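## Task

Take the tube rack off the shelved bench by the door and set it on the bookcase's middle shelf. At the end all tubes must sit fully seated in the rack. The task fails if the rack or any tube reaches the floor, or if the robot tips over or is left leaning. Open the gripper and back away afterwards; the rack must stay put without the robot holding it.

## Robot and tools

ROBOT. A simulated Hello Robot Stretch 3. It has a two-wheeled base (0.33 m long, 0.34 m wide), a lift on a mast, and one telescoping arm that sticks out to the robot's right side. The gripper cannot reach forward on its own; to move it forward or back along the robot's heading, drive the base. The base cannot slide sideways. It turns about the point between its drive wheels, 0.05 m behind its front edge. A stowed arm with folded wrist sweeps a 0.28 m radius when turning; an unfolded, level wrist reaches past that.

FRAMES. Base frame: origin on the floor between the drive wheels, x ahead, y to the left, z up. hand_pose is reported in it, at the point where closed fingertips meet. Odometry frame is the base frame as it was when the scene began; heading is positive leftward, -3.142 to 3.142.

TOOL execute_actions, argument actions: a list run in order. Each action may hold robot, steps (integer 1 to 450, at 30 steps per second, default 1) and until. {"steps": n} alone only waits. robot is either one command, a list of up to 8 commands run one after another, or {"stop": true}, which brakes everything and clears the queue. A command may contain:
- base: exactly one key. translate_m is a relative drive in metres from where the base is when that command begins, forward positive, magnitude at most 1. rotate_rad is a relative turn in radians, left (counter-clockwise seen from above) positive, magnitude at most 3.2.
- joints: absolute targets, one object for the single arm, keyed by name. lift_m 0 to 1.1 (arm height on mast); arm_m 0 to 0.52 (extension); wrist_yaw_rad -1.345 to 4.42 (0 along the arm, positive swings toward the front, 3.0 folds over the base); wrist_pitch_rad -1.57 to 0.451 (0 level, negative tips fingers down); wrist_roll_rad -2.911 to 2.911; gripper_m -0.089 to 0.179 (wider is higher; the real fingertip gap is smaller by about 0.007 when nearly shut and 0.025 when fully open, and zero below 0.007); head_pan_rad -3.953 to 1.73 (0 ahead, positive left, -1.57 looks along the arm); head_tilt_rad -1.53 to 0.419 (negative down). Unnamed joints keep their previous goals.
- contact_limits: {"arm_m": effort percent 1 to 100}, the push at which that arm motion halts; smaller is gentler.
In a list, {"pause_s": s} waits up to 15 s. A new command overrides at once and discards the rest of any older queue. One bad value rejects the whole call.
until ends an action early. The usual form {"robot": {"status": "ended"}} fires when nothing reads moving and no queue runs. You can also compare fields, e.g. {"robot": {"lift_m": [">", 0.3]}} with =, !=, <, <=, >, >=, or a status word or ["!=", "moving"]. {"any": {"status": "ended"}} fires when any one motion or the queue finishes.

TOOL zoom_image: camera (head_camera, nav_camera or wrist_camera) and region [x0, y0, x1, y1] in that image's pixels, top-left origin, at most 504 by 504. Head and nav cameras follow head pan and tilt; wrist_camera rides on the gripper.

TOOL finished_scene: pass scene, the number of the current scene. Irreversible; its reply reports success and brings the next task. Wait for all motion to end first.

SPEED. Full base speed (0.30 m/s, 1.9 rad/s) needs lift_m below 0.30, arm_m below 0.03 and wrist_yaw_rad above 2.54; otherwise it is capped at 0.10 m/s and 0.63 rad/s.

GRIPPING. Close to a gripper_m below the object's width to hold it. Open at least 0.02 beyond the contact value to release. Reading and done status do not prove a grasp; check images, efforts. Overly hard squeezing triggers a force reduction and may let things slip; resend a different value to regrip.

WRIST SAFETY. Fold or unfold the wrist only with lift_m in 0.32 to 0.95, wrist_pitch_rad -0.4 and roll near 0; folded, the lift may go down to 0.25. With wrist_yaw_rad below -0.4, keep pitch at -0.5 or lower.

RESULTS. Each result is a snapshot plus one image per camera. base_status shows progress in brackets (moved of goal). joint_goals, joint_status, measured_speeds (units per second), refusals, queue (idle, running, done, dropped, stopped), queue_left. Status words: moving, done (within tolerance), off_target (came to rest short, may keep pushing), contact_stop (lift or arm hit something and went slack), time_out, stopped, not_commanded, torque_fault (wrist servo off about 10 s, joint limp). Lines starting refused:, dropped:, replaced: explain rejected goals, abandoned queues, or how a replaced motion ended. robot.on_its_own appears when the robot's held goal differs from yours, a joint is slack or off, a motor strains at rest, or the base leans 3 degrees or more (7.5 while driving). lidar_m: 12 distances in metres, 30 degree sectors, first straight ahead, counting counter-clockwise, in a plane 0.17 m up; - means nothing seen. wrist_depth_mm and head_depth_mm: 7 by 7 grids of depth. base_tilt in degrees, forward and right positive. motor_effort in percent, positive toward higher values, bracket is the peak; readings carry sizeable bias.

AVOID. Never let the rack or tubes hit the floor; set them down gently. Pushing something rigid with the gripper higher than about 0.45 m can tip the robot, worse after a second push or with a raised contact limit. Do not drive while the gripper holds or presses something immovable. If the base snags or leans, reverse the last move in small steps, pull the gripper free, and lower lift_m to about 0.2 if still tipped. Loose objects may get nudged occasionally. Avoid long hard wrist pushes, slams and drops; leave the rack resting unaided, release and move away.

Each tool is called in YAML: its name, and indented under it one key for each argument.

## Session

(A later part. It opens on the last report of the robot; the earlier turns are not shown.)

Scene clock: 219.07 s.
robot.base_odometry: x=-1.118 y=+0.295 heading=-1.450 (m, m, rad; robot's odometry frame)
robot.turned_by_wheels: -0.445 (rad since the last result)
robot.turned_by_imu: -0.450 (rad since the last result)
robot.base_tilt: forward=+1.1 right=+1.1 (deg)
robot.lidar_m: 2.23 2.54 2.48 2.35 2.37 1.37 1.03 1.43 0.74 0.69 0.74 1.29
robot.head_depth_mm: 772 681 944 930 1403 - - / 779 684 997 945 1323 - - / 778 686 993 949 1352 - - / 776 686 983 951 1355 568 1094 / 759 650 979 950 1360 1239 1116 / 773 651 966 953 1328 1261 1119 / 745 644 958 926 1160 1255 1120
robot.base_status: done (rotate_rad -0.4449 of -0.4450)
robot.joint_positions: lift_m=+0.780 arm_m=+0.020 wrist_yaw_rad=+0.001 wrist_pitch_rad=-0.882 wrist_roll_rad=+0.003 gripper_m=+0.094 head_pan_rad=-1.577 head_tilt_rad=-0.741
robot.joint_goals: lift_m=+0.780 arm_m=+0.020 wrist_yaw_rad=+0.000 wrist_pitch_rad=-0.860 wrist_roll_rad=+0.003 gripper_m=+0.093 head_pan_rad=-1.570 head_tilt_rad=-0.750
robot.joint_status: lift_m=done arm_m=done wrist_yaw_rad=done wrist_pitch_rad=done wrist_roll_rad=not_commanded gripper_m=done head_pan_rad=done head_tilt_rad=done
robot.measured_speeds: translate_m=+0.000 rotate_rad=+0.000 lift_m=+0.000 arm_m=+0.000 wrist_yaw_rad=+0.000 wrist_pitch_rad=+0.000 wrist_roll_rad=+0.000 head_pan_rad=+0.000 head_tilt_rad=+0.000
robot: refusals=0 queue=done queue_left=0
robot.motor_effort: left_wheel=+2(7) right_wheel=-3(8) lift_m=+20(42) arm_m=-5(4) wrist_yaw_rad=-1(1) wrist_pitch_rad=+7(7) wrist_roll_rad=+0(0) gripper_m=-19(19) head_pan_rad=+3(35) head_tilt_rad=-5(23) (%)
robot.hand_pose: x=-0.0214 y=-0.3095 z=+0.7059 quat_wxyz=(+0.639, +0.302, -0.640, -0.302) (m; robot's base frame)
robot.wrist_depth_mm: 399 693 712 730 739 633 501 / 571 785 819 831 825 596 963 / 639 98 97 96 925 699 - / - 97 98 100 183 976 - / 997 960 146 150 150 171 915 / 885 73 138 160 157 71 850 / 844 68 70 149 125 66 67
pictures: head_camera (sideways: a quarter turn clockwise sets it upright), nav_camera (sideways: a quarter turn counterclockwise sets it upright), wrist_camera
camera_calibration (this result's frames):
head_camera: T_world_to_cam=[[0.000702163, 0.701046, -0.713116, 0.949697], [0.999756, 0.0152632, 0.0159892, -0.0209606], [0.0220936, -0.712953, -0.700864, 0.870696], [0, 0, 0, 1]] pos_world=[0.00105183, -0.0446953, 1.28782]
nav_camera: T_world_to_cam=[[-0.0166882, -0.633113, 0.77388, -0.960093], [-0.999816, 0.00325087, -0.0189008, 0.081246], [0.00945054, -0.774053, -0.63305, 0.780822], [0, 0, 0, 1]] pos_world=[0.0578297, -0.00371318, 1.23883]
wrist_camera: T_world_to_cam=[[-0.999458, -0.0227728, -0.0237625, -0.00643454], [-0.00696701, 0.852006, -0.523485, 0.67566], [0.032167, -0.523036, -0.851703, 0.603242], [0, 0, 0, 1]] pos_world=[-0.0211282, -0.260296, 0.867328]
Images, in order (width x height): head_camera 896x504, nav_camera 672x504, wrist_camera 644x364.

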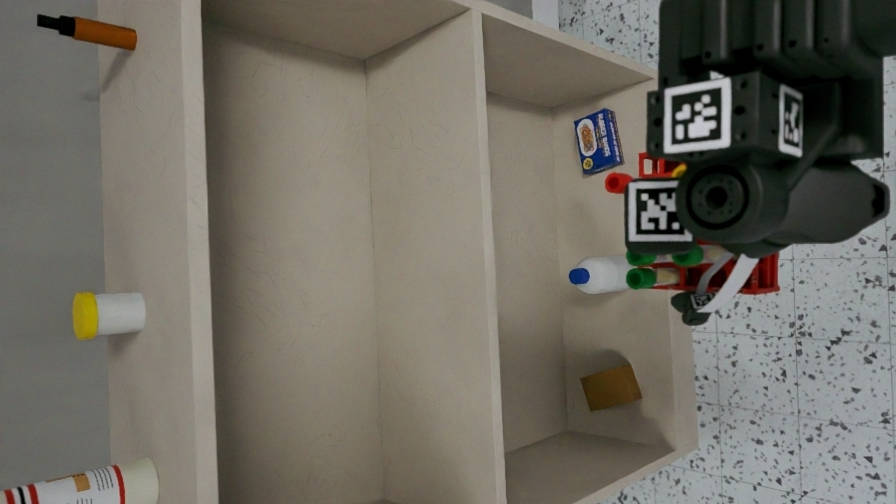

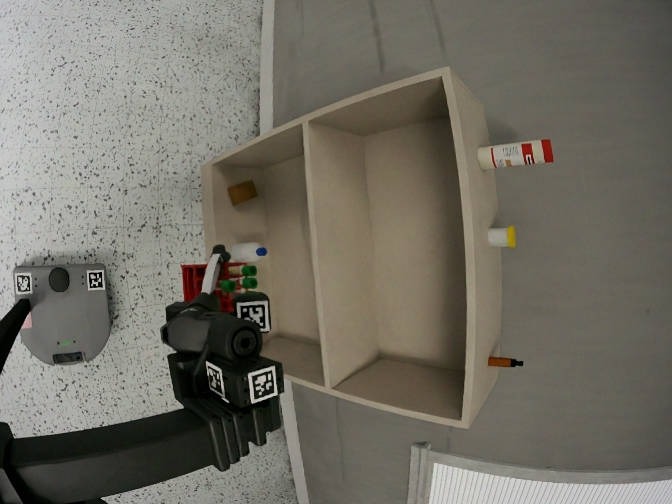

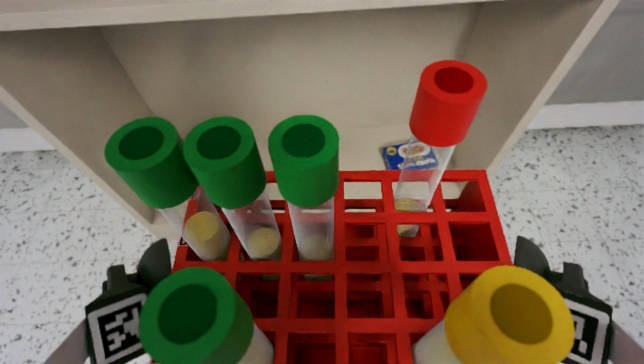

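execute_actions:
  actions:
    - {"robot":{"joints":{"lift_m":0.79,"arm_m":0.28}},"steps":450,"until":{"robot":{"status":"ended"}}}

Scene clock: 235.33 s.
robot.base_odometry: x=-1.118 y=+0.295 heading=-1.450 (m, m, rad; robot's odometry frame)
robot.turned_by_wheels: +0.000 (rad since the last result)
robot.turned_by_imu: +0.000 (rad since the last result)
robot.base_tilt: forward=+1.0 right=+1.1 (deg)
robot.lidar_m: 2.24 2.54 2.47 2.35 2.37 1.37 1.03 1.43 0.74 0.69 0.73 1.29
robot.head_depth_mm: 769 681 945 914 - - - / 782 682 979 - 1348 1256 1114 / 780 684 969 - 1326 1263 1114 / 778 688 983 921 1292 1256 1116 / 760 649 977 952 1358 1260 1112 / 770 652 968 956 1332 1257 1119 / 746 644 960 924 1158 1263 1119
robot.base_status: done (rotate_rad -0.4449 of -0.4450)
robot.joint_positions: lift_m=+0.790 arm_m=+0.280 wrist_yaw_rad=+0.001 wrist_pitch_rad=-0.883 wrist_roll_rad=+0.003 gripper_m=+0.094 head_pan_rad=-1.577 head_tilt_rad=-0.741
robot.joint_goals: lift_m=+0.790 arm_m=+0.280 wrist_yaw_rad=+0.000 wrist_pitch_rad=-0.860 wrist_roll_rad=+0.003 gripper_m=+0.093 head_pan_rad=-1.570 head_tilt_rad=-0.750
robot.joint_status: lift_m=done arm_m=done wrist_yaw_rad=done wrist_pitch_rad=done wrist_roll_rad=not_commanded gripper_m=done head_pan_rad=done head_tilt_rad=done
robot.measured_speeds: translate_m=+0.000 rotate_rad=+0.000 lift_m=+0.000 arm_m=+0.000 wrist_yaw_rad=+0.000 wrist_pitch_rad=+0.000 wrist_roll_rad=+0.000 head_pan_rad=+0.000 head_tilt_rad=+0.000
robot: refusals=0 queue=done queue_left=0
robot.motor_effort: left_wheel=+2(2) right_wheel=-3(4) lift_m=+40(42) arm_m=+3(3) wrist_yaw_rad=-1(1) wrist_pitch_rad=+7(7) wrist_roll_rad=+0(1) gripper_m=-19(19) head_pan_rad=+3(3) head_tilt_rad=-6(5) (%)
robot.hand_pose: x=-0.0214 y=-0.5687 z=+0.7149 quat_wxyz=(+0.639, +0.302, -0.640, -0.303) (m; robot's base frame)
robot.wrist_depth_mm: 382 384 376 371 368 361 359 / 341 338 332 328 315 324 320 / 306 98 96 285 283 291 290 / 279 99 97 101 182 266 269 / 270 476 146 150 149 170 424 / 554 73 138 160 156 71 874 / 830 67 76 149 125 66 -
pictures: head_camera (sideways: a quarter turn clockwise sets it upright), nav_camera (sideways: a quarter turn counterclockwise sets it upright), wrist_camera
camera_calibration (this result's frames):
head_camera: T_world_to_cam=[[0.000701331, 0.7011, -0.713062, 0.949627], [0.999756, 0.0152636, 0.0159909, -0.0209627], [0.0220951, -0.712899, -0.700918, 0.870768], [0, 0, 0, 1]] pos_world=[0.00105191, -0.0446942, 1.28782]
nav_camera: T_world_to_cam=[[-0.0166875, -0.633172, 0.773831, -0.960029], [-0.999816, 0.00325065, -0.018901, 0.0812463], [0.00945213, -0.774004, -0.63311, 0.780899], [0, 0, 0, 1]] pos_world=[0.0578298, -0.00370825, 1.23883]
wrist_camera: T_world_to_cam=[[-0.99946, -0.0226679, -0.0237754, -0.0120656], [-0.00689068, 0.852329, -0.52296, 0.901036], [0.0321189, -0.522514, -0.852025, 0.475935], [0, 0, 0, 1]] pos_world=[-0.0211368, -0.51957, 0.876428]
Images, in order (width x height): head_camera 896x504, nav_camera 672x504, wrist_camera 644x364.

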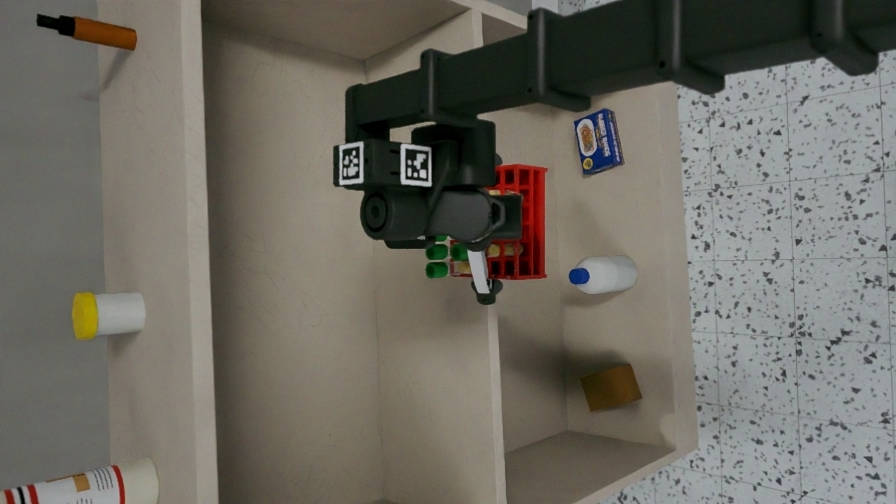

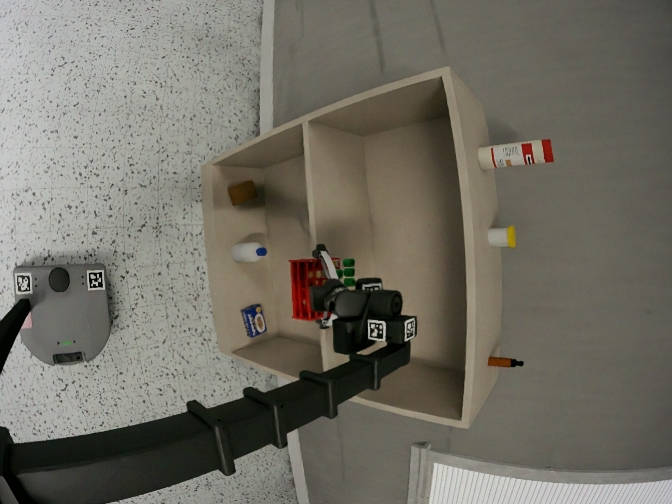

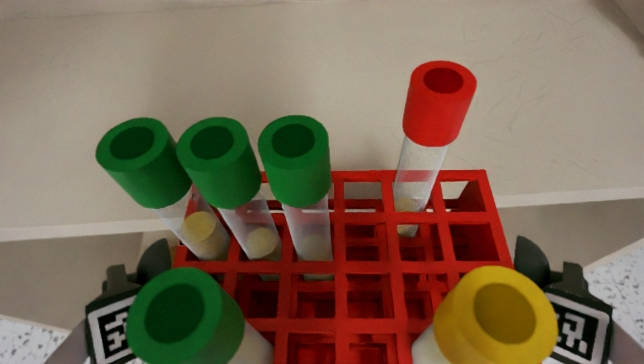

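execute_actions:
  actions:
    - {"robot":[{"joints":{"arm_m":0.475}},{"joints":{"lift_m":0.765}}],"steps":450,"until":{"robot":{"status":"ended"}}}

Scene clock: 242.80 s.
robot.base_odometry: x=-1.118 y=+0.295 heading=-1.450 (m, m, rad; robot's odometry frame)
robot.turned_by_wheels: +0.000 (rad since the last result)
robot.turned_by_imu: +0.000 (rad since the last result)
robot.base_tilt: forward=+1.0 right=+1.1 (deg)
robot.lidar_m: 2.23 2.53 2.47 2.35 2.37 1.37 1.03 1.43 0.74 0.69 0.74 1.29
robot.head_depth_mm: 769 679 944 928 1482 - - / 779 682 979 980 1341 1255 1110 / 781 685 - 905 1355 1260 1112 / 775 688 951 916 1337 1258 1116 / 758 648 977 953 1367 1259 1113 / 769 651 970 953 1329 1259 1117 / 745 644 962 929 1160 1261 1120
robot.base_status: done (rotate_rad -0.4449 of -0.4450)
robot.joint_positions: lift_m=+0.765 arm_m=+0.475 wrist_yaw_rad=+0.001 wrist_pitch_rad=-0.883 wrist_roll_rad=+0.003 gripper_m=+0.094 head_pan_rad=-1.577 head_tilt_rad=-0.741
robot.joint_goals: lift_m=+0.765 arm_m=+0.475 wrist_yaw_rad=+0.000 wrist_pitch_rad=-0.860 wrist_roll_rad=+0.003 gripper_m=+0.093 head_pan_rad=-1.570 head_tilt_rad=-0.750
robot.joint_status: lift_m=done arm_m=done wrist_yaw_rad=done wrist_pitch_rad=done wrist_roll_rad=not_commanded gripper_m=done head_pan_rad=done head_tilt_rad=done
robot.measured_speeds: translate_m=+0.000 rotate_rad=+0.000 lift_m=+0.000 arm_m=+0.000 wrist_yaw_rad=+0.000 wrist_pitch_rad=+0.000 wrist_roll_rad=+0.000 head_pan_rad=+0.000 head_tilt_rad=+0.000
robot: refusals=0 queue=done queue_left=0
robot.motor_effort: left_wheel=+2(2) right_wheel=-3(3) lift_m=+20(40) arm_m=+4(2) wrist_yaw_rad=-1(1) wrist_pitch_rad=+7(7) wrist_roll_rad=+0(1) gripper_m=-19(20) head_pan_rad=+3(3) head_tilt_rad=-6(7) (%)
robot.hand_pose: x=-0.0214 y=-0.7637 z=+0.6908 quat_wxyz=(+0.639, +0.302, -0.640, -0.303) (m; robot's base frame)
robot.wrist_depth_mm: 200 202 205 209 213 218 221 / 230 235 239 244 231 254 260 / 263 98 96 255 252 259 258 / 247 99 97 101 184 236 235 / 228 225 146 150 149 171 215 / 208 73 139 160 157 71 201 / 196 67 76 149 125 66 -
pictures: head_camera (sideways: a quarter turn clockwise sets it upright), nav_camera (sideways: a quarter turn counterclockwise sets it upright), wrist_camera
camera_calibration (this result's frames):
head_camera: T_world_to_cam=[[0.000701057, 0.70111, -0.713052, 0.949614], [0.999756, 0.0152639, 0.0159912, -0.0209631], [0.0220955, -0.712889, -0.700928, 0.87078], [0, 0, 0, 1]] pos_world=[0.00105194, -0.044694, 1.28781]
nav_camera: T_world_to_cam=[[-0.0166872, -0.633183, 0.773823, -0.960018], [-0.999816, 0.00325044, -0.018901, 0.0812464], [0.00945255, -0.773996, -0.63312, 0.780913], [0, 0, 0, 1]] pos_world=[0.0578298, -0.00370735, 1.23883]
wrist_camera: T_world_to_cam=[[-0.999461, -0.0226272, -0.0237752, -0.0170349], [-0.00685606, 0.85233, -0.52296, 1.05462], [0.0320975, -0.522515, -0.852025, 0.353469], [0, 0, 0, 1]] pos_world=[-0.0211407, -0.714573, 0.852282]
Images, in order (width x height): head_camera 896x504, nav_camera 672x504, wrist_camera 644x364.

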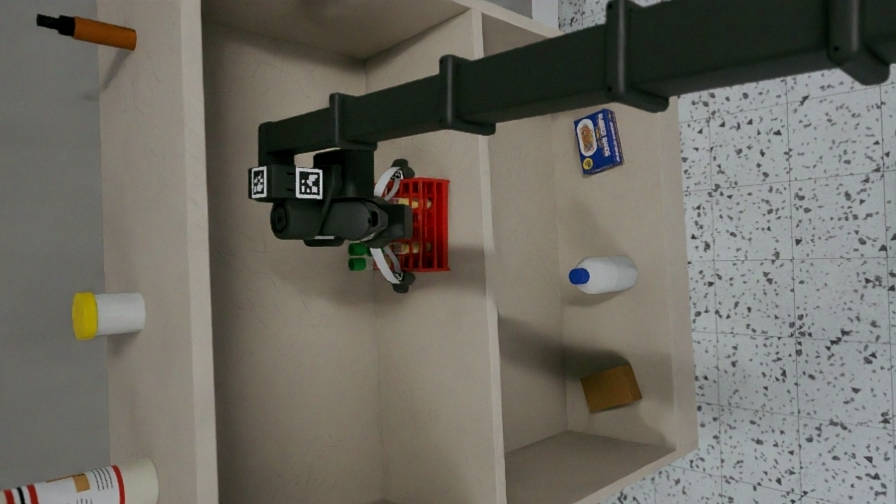

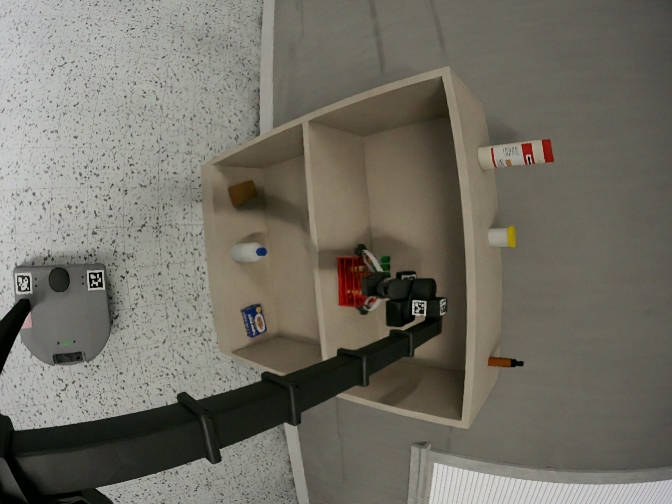

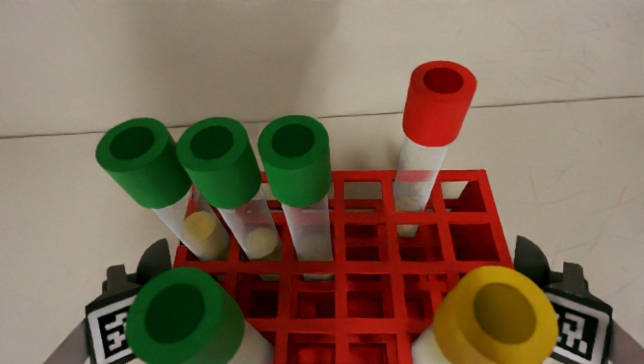

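execute_actions:
  actions:
    - {"robot":{"joints":{"lift_m":0.755}},"steps":150,"until":{"robot":{"status":"ended"}}}

Scene clock: 247.73 s.
robot.base_odometry: x=-1.118 y=+0.295 heading=-1.450 (m, m, rad; robot's odometry frame)
robot.turned_by_wheels: +0.000 (rad since the last result)
robot.turned_by_imu: +0.000 (rad since the last result)
robot.base_tilt: forward=+1.0 right=+1.2 (deg)
robot.lidar_m: 2.24 2.53 2.48 2.35 2.37 1.37 1.03 1.43 0.74 0.69 0.73 1.29
robot.head_depth_mm: 769 681 945 923 1457 - - / 780 681 977 - 1325 1252 1113 / 778 685 - 893 1359 1261 1111 / 776 688 951 894 1336 1257 1112 / 762 649 973 947 1359 1264 1118 / 769 651 968 955 1329 1267 1117 / 744 643 964 925 1158 1262 1116
robot.base_status: done (rotate_rad -0.4449 of -0.4450)
robot.joint_positions: lift_m=+0.755 arm_m=+0.475 wrist_yaw_rad=+0.001 wrist_pitch_rad=-0.883 wrist_roll_rad=+0.003 gripper_m=+0.094 head_pan_rad=-1.577 head_tilt_rad=-0.741
robot.joint_goals: lift_m=+0.755 arm_m=+0.475 wrist_yaw_rad=+0.000 wrist_pitch_rad=-0.860 wrist_roll_rad=+0.003 gripper_m=+0.093 head_pan_rad=-1.570 head_tilt_rad=-0.750
robot.joint_status: lift_m=done arm_m=done wrist_yaw_rad=done wrist_pitch_rad=done wrist_roll_rad=not_commanded gripper_m=done head_pan_rad=done head_tilt_rad=done
robot.measured_speeds: translate_m=+0.000 rotate_rad=+0.000 lift_m=+0.000 arm_m=+0.000 wrist_yaw_rad=+0.000 wrist_pitch_rad=+0.000 wrist_roll_rad=+0.000 head_pan_rad=+0.000 head_tilt_rad=+0.000
robot: refusals=0 queue=done queue_left=0
robot.motor_effort: left_wheel=+2(2) right_wheel=-4(3) lift_m=+20(21) arm_m=+2(2) wrist_yaw_rad=-1(0) wrist_pitch_rad=+7(7) wrist_roll_rad=+0(1) gripper_m=-19(19) head_pan_rad=+4(4) head_tilt_rad=-6(7) (%)
robot.hand_pose: x=-0.0214 y=-0.7637 z=+0.6808 quat_wxyz=(+0.639, +0.302, -0.640, -0.303) (m; robot's base frame)
robot.wrist_depth_mm: 200 202 206 209 212 217 221 / 230 234 239 244 233 252 259 / 254 98 96 241 240 247 243 / 234 99 96 101 182 224 224 / 215 213 146 150 149 171 206 / 199 73 139 160 156 71 192 / 187 67 76 149 125 66 -
pictures: head_camera (sideways: a quarter turn clockwise sets it upright), nav_camera (sideways: a quarter turn counterclockwise sets it upright), wrist_camera
camera_calibration (this result's frames):
head_camera: T_world_to_cam=[[0.000701057, 0.70111, -0.713053, 0.949614], [0.999756, 0.0152639, 0.0159912, -0.0209631], [0.0220955, -0.71289, -0.700928, 0.87078], [0, 0, 0, 1]] pos_world=[0.00105194, -0.044694, 1.28781]
nav_camera: T_world_to_cam=[[-0.0166872, -0.633183, 0.773823, -0.960018], [-0.999816, 0.00325044, -0.018901, 0.0812464], [0.00945255, -0.773996, -0.63312, 0.780913], [0, 0, 0, 1]] pos_world=[0.0578298, -0.00370736, 1.23883]
wrist_camera: T_world_to_cam=[[-0.999461, -0.0226272, -0.0237755, -0.0172725], [-0.00685591, 0.85233, -0.522959, 1.04938], [0.0320976, -0.522515, -0.852026, 0.344948], [0, 0, 0, 1]] pos_world=[-0.0211407, -0.714573, 0.842279]
Images, in order (width x height): head_camera 896x504, nav_camera 672x504, wrist_camera 644x364.

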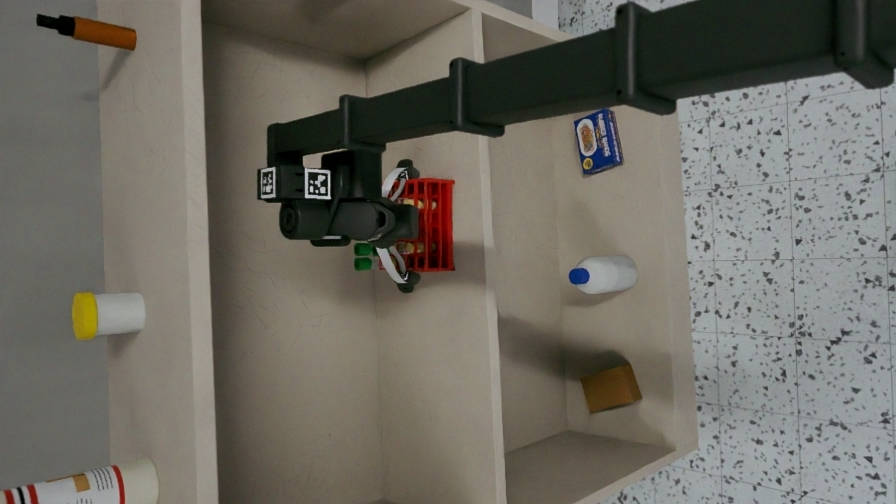

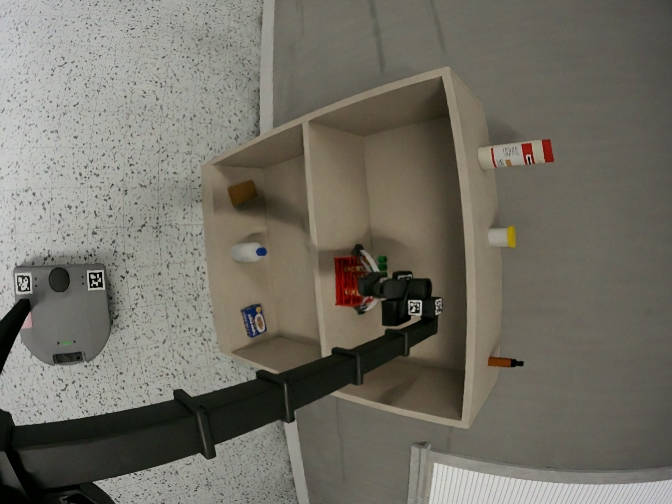

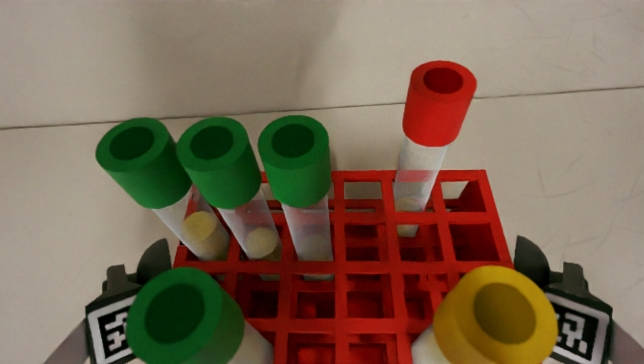

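Not yet touching. Lower until the pitch changes.

execute_actions:
  actions:
    - {"robot":{"joints":{"lift_m":0.747}},"steps":150,"until":{"robot":{"status":"ended"}}}

Scene clock: 249.67 s.
robot.base_odometry: x=-1.118 y=+0.295 heading=-1.450 (m, m, rad; robot's odometry frame)
robot.turned_by_wheels: +0.000 (rad since the last result)
robot.turned_by_imu: +0.000 (rad since the last result)
robot.base_tilt: forward=+1.0 right=+1.2 (deg)
robot.lidar_m: 2.24 2.53 2.48 2.35 2.37 1.37 1.03 1.43 0.74 0.69 0.73 1.29
robot.head_depth_mm: 769 682 947 923 1466 - - / 781 683 976 - 1325 1253 1111 / 779 686 - 909 1354 1270 1110 / 775 687 943 901 1346 1257 1113 / 761 649 978 955 1361 1259 1115 / 771 653 970 954 1334 1258 1123 / 747 644 962 928 1158 1257 1116
robot.base_status: done (rotate_rad -0.4449 of -0.4450)
robot.joint_positions: lift_m=+0.748 arm_m=+0.475 wrist_yaw_rad=+0.001 wrist_pitch_rad=-0.864 wrist_roll_rad=+0.003 gripper_m=+0.094 head_pan_rad=-1.577 head_tilt_rad=-0.741
robot.joint_goals: lift_m=+0.747 arm_m=+0.475 wrist_yaw_rad=+0.000 wrist_pitch_rad=-0.860 wrist_roll_rad=+0.003 gripper_m=+0.093 head_pan_rad=-1.570 head_tilt_rad=-0.750
robot.joint_status: lift_m=done arm_m=done wrist_yaw_rad=done wrist_pitch_rad=done wrist_roll_rad=not_commanded gripper_m=done head_pan_rad=done head_tilt_rad=done
robot.measured_speeds: translate_m=+0.000 rotate_rad=+0.000 lift_m=+0.000 arm_m=+0.000 wrist_yaw_rad=+0.000 wrist_pitch_rad=+0.000 wrist_roll_rad=+0.000 head_pan_rad=+0.000 head_tilt_rad=+0.000
robot: refusals=0 queue=done queue_left=0
robot.motor_effort: left_wheel=+2(2) right_wheel=-3(3) lift_m=+14(20) arm_m=+2(3) wrist_yaw_rad=-1(0) wrist_pitch_rad=+1(7) wrist_roll_rad=+1(0) gripper_m=-19(19) head_pan_rad=+4(3) head_tilt_rad=-5(6) (%)
robot.hand_pose: x=-0.0214 y=-0.7678 z=+0.6759 quat_wxyz=(+0.641, +0.296, -0.643, -0.296) (m; robot's base frame)
robot.wrist_depth_mm: 196 198 202 205 209 212 216 / 225 229 234 238 227 246 253 / 253 98 96 240 237 244 244 / 233 99 96 102 161 221 221 / 212 211 146 150 149 171 202 / 195 73 139 160 156 70 189 / 183 67 76 149 124 66 -
pictures: head_camera (sideways: a quarter turn clockwise sets it upright), nav_camera (sideways: a quarter turn counterclockwise sets it upright), wrist_camera
camera_calibration (this result's frames):
head_camera: T_world_to_cam=[[0.00070119, 0.701118, -0.713045, 0.949604], [0.999756, 0.0152636, 0.0159914, -0.0209634], [0.0220955, -0.712882, -0.700936, 0.870791], [0, 0, 0, 1]] pos_world=[0.00105193, -0.0446938, 1.28781]
nav_camera: T_world_to_cam=[[-0.0166874, -0.633191, 0.773815, -0.960009], [-0.999816, 0.00325077, -0.0189011, 0.0812464], [0.0094525, -0.773989, -0.633129, 0.780924], [0, 0, 0, 1]] pos_world=[0.0578298, -0.00370665, 1.23883]
wrist_camera: T_world_to_cam=[[-0.999461, -0.0230878, -0.0233572, -0.0181128], [-0.00684873, 0.84208, -0.539309, 1.05348], [0.03212, -0.538858, -0.841784, 0.319145], [0, 0, 0, 1]] pos_world=[-0.021139, -0.715559, 0.836379]
Images, in order (width x height): head_camera 896x504, nav_camera 672x504, wrist_camera 644x364.

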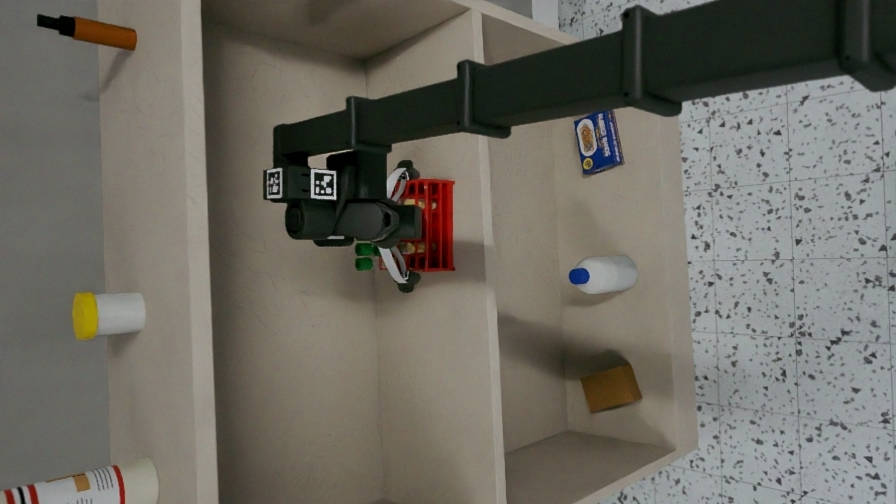

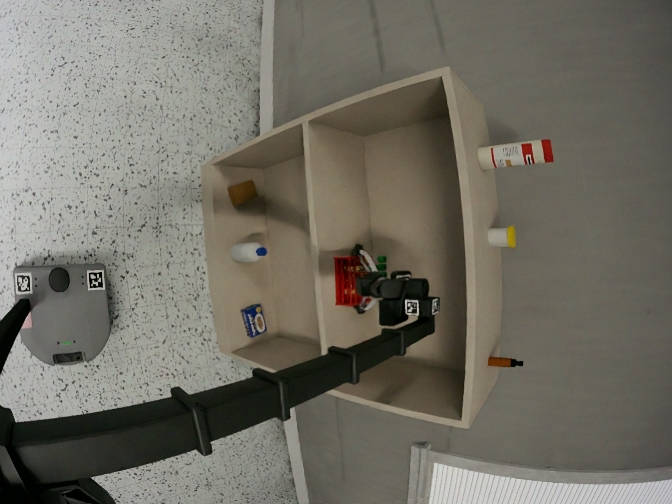

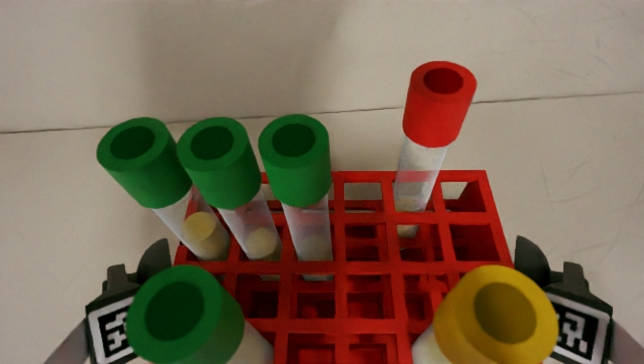

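Touching now. Release, raise slightly, retract.

execute_actions:
  actions:
    - {"robot":[{"joints":{"gripper_m":0.179}},{"joints":{"lift_m":0.785}},{"joints":{"arm_m":0.05}}],"steps":450,"until":{"robot":{"status":"ended"}}}

zoom_image:
  camera: "head_camera"
  region: [330, 140, 510, 310]

Scene clock: 258.40 s.
robot.base_odometry: x=-1.118 y=+0.295 heading=-1.450 (m, m, rad; robot's odometry frame)
robot.turned_by_wheels: +0.000 (rad since the last result)
robot.turned_by_imu: +0.000 (rad since the last result)
robot.base_tilt: forward=+1.1 right=+1.2 (deg)
robot.lidar_m: 2.23 2.53 2.47 2.35 2.38 1.37 1.03 1.43 0.74 0.69 0.73 1.30
robot.head_depth_mm: 771 682 945 930 1151 - - / 783 684 1003 947 1352 - 1083 / 782 684 989 920 1384 - 1096 / 776 688 965 906 1358 1247 1117 / 760 648 976 952 1365 1261 1118 / 772 652 965 955 1334 1260 1117 / 745 643 966 925 1154 1267 1119
robot.base_status: done (rotate_rad -0.4449 of -0.4450)
robot.joint_positions: lift_m=+0.785 arm_m=+0.050 wrist_yaw_rad=+0.001 wrist_pitch_rad=-0.869 wrist_roll_rad=+0.003 gripper_m=+0.179 head_pan_rad=-1.577 head_tilt_rad=-0.741
robot.joint_goals: lift_m=+0.785 arm_m=+0.050 wrist_yaw_rad=+0.000 wrist_pitch_rad=-0.860 wrist_roll_rad=+0.003 gripper_m=+0.179 head_pan_rad=-1.570 head_tilt_rad=-0.750
robot.joint_status: lift_m=done arm_m=done wrist_yaw_rad=done wrist_pitch_rad=done wrist_roll_rad=not_commanded gripper_m=done head_pan_rad=done head_tilt_rad=done
robot.measured_speeds: translate_m=+0.000 rotate_rad=+0.000 lift_m=+0.000 arm_m=+0.000 wrist_yaw_rad=+0.000 wrist_pitch_rad=+0.000 wrist_roll_rad=+0.000 head_pan_rad=+0.000 head_tilt_rad=+0.000
robot: refusals=0 queue=done queue_left=0
robot.motor_effort: left_wheel=+2(2) right_wheel=-3(3) lift_m=+39(40) arm_m=-4(5) wrist_yaw_rad=-1(0) wrist_pitch_rad=+2(3) wrist_roll_rad=+1(1) gripper_m=+0(85) head_pan_rad=+3(3) head_tilt_rad=-5(6) (%)
robot.hand_pose: x=-0.0214 y=-0.3424 z=+0.7121 quat_wxyz=(+0.641, +0.298, -0.642, -0.298) (m; robot's base frame)
robot.wrist_depth_mm: 390 391 391 391 394 399 422 / 570 736 783 805 808 635 883 / 574 825 914 926 950 689 - / - 809 917 904 892 991 - / 985 870 865 871 914 939 945 / 919 899 889 888 873 877 - / 868 823 817 819 823 804 -
pictures: head_camera (sideways: a quarter turn clockwise sets it upright), nav_camera (sideways: a quarter turn counterclockwise sets it upright), wrist_camera
camera_calibration (this result's frames):
head_camera: T_world_to_cam=[[0.000626985, 0.701121, -0.713042, 0.949601], [0.999754, 0.0153693, 0.0159915, -0.0209635], [0.0221709, -0.712877, -0.700938, 0.870793], [0, 0, 0, 1]] pos_world=[0.00105666, -0.0446943, 1.28781]
nav_camera: T_world_to_cam=[[-0.0166204, -0.633195, 0.773813, -0.960006], [-0.999816, 0.00314499, -0.0189011, 0.0812464], [0.00953445, -0.773986, -0.633132, 0.780927], [0, 0, 0, 1]] pos_world=[0.0578302, -0.00370098, 1.23883]
wrist_camera: T_world_to_cam=[[-0.999461, -0.0229642, -0.0234709, -0.00732412], [-0.00684852, 0.844842, -0.534972, 0.712649], [0.0321144, -0.534523, -0.844544, 0.582292], [0, 0, 0, 1]] pos_world=[-0.0211396, -0.290995, 0.872846]
Images, in order (width x height): head_camera 896x504, nav_camera 672x504, wrist_camera 644x364.

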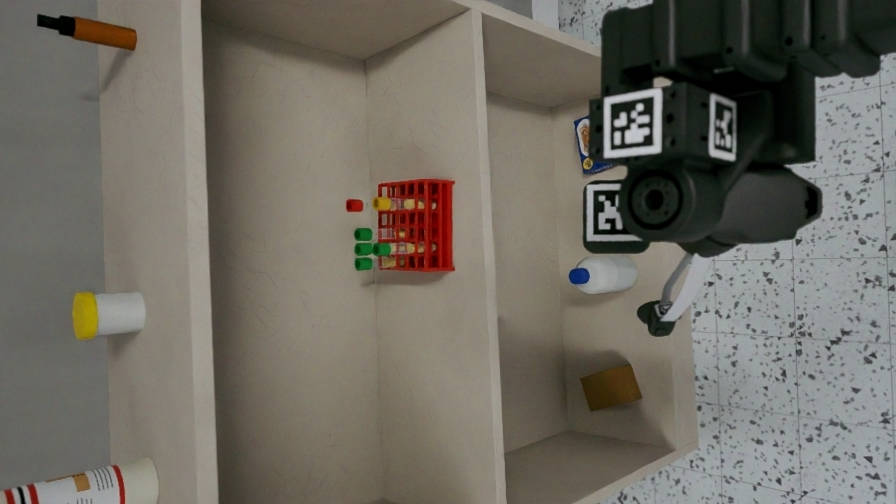

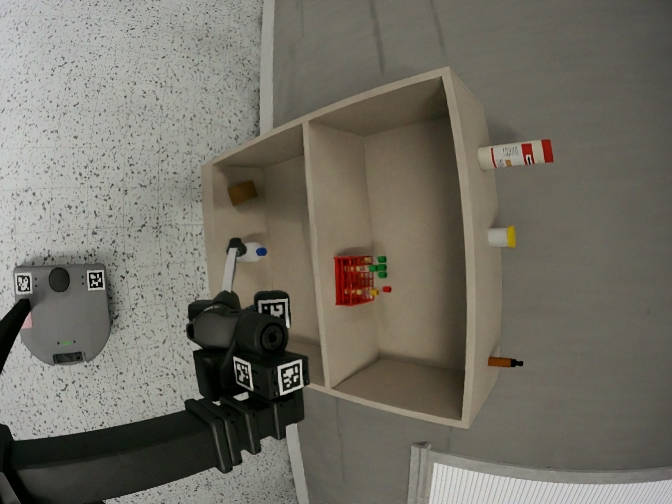

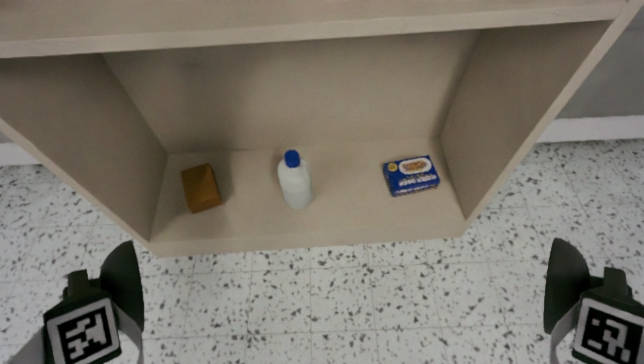

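Region (330, 140, 510, 310) of head_camera's 896x504 image, scaled by 2.800, with more detail than that image has.

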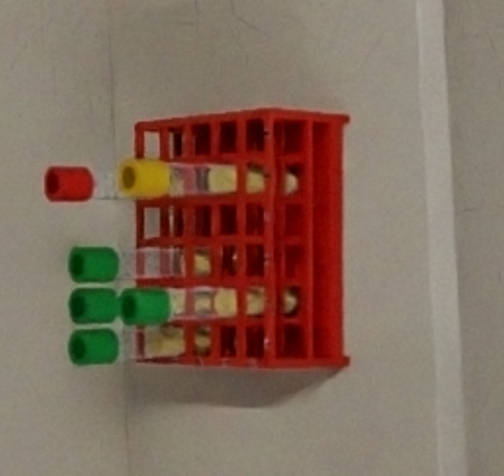

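finished_scene:
  scene: 1

The scene is finished: the task was done.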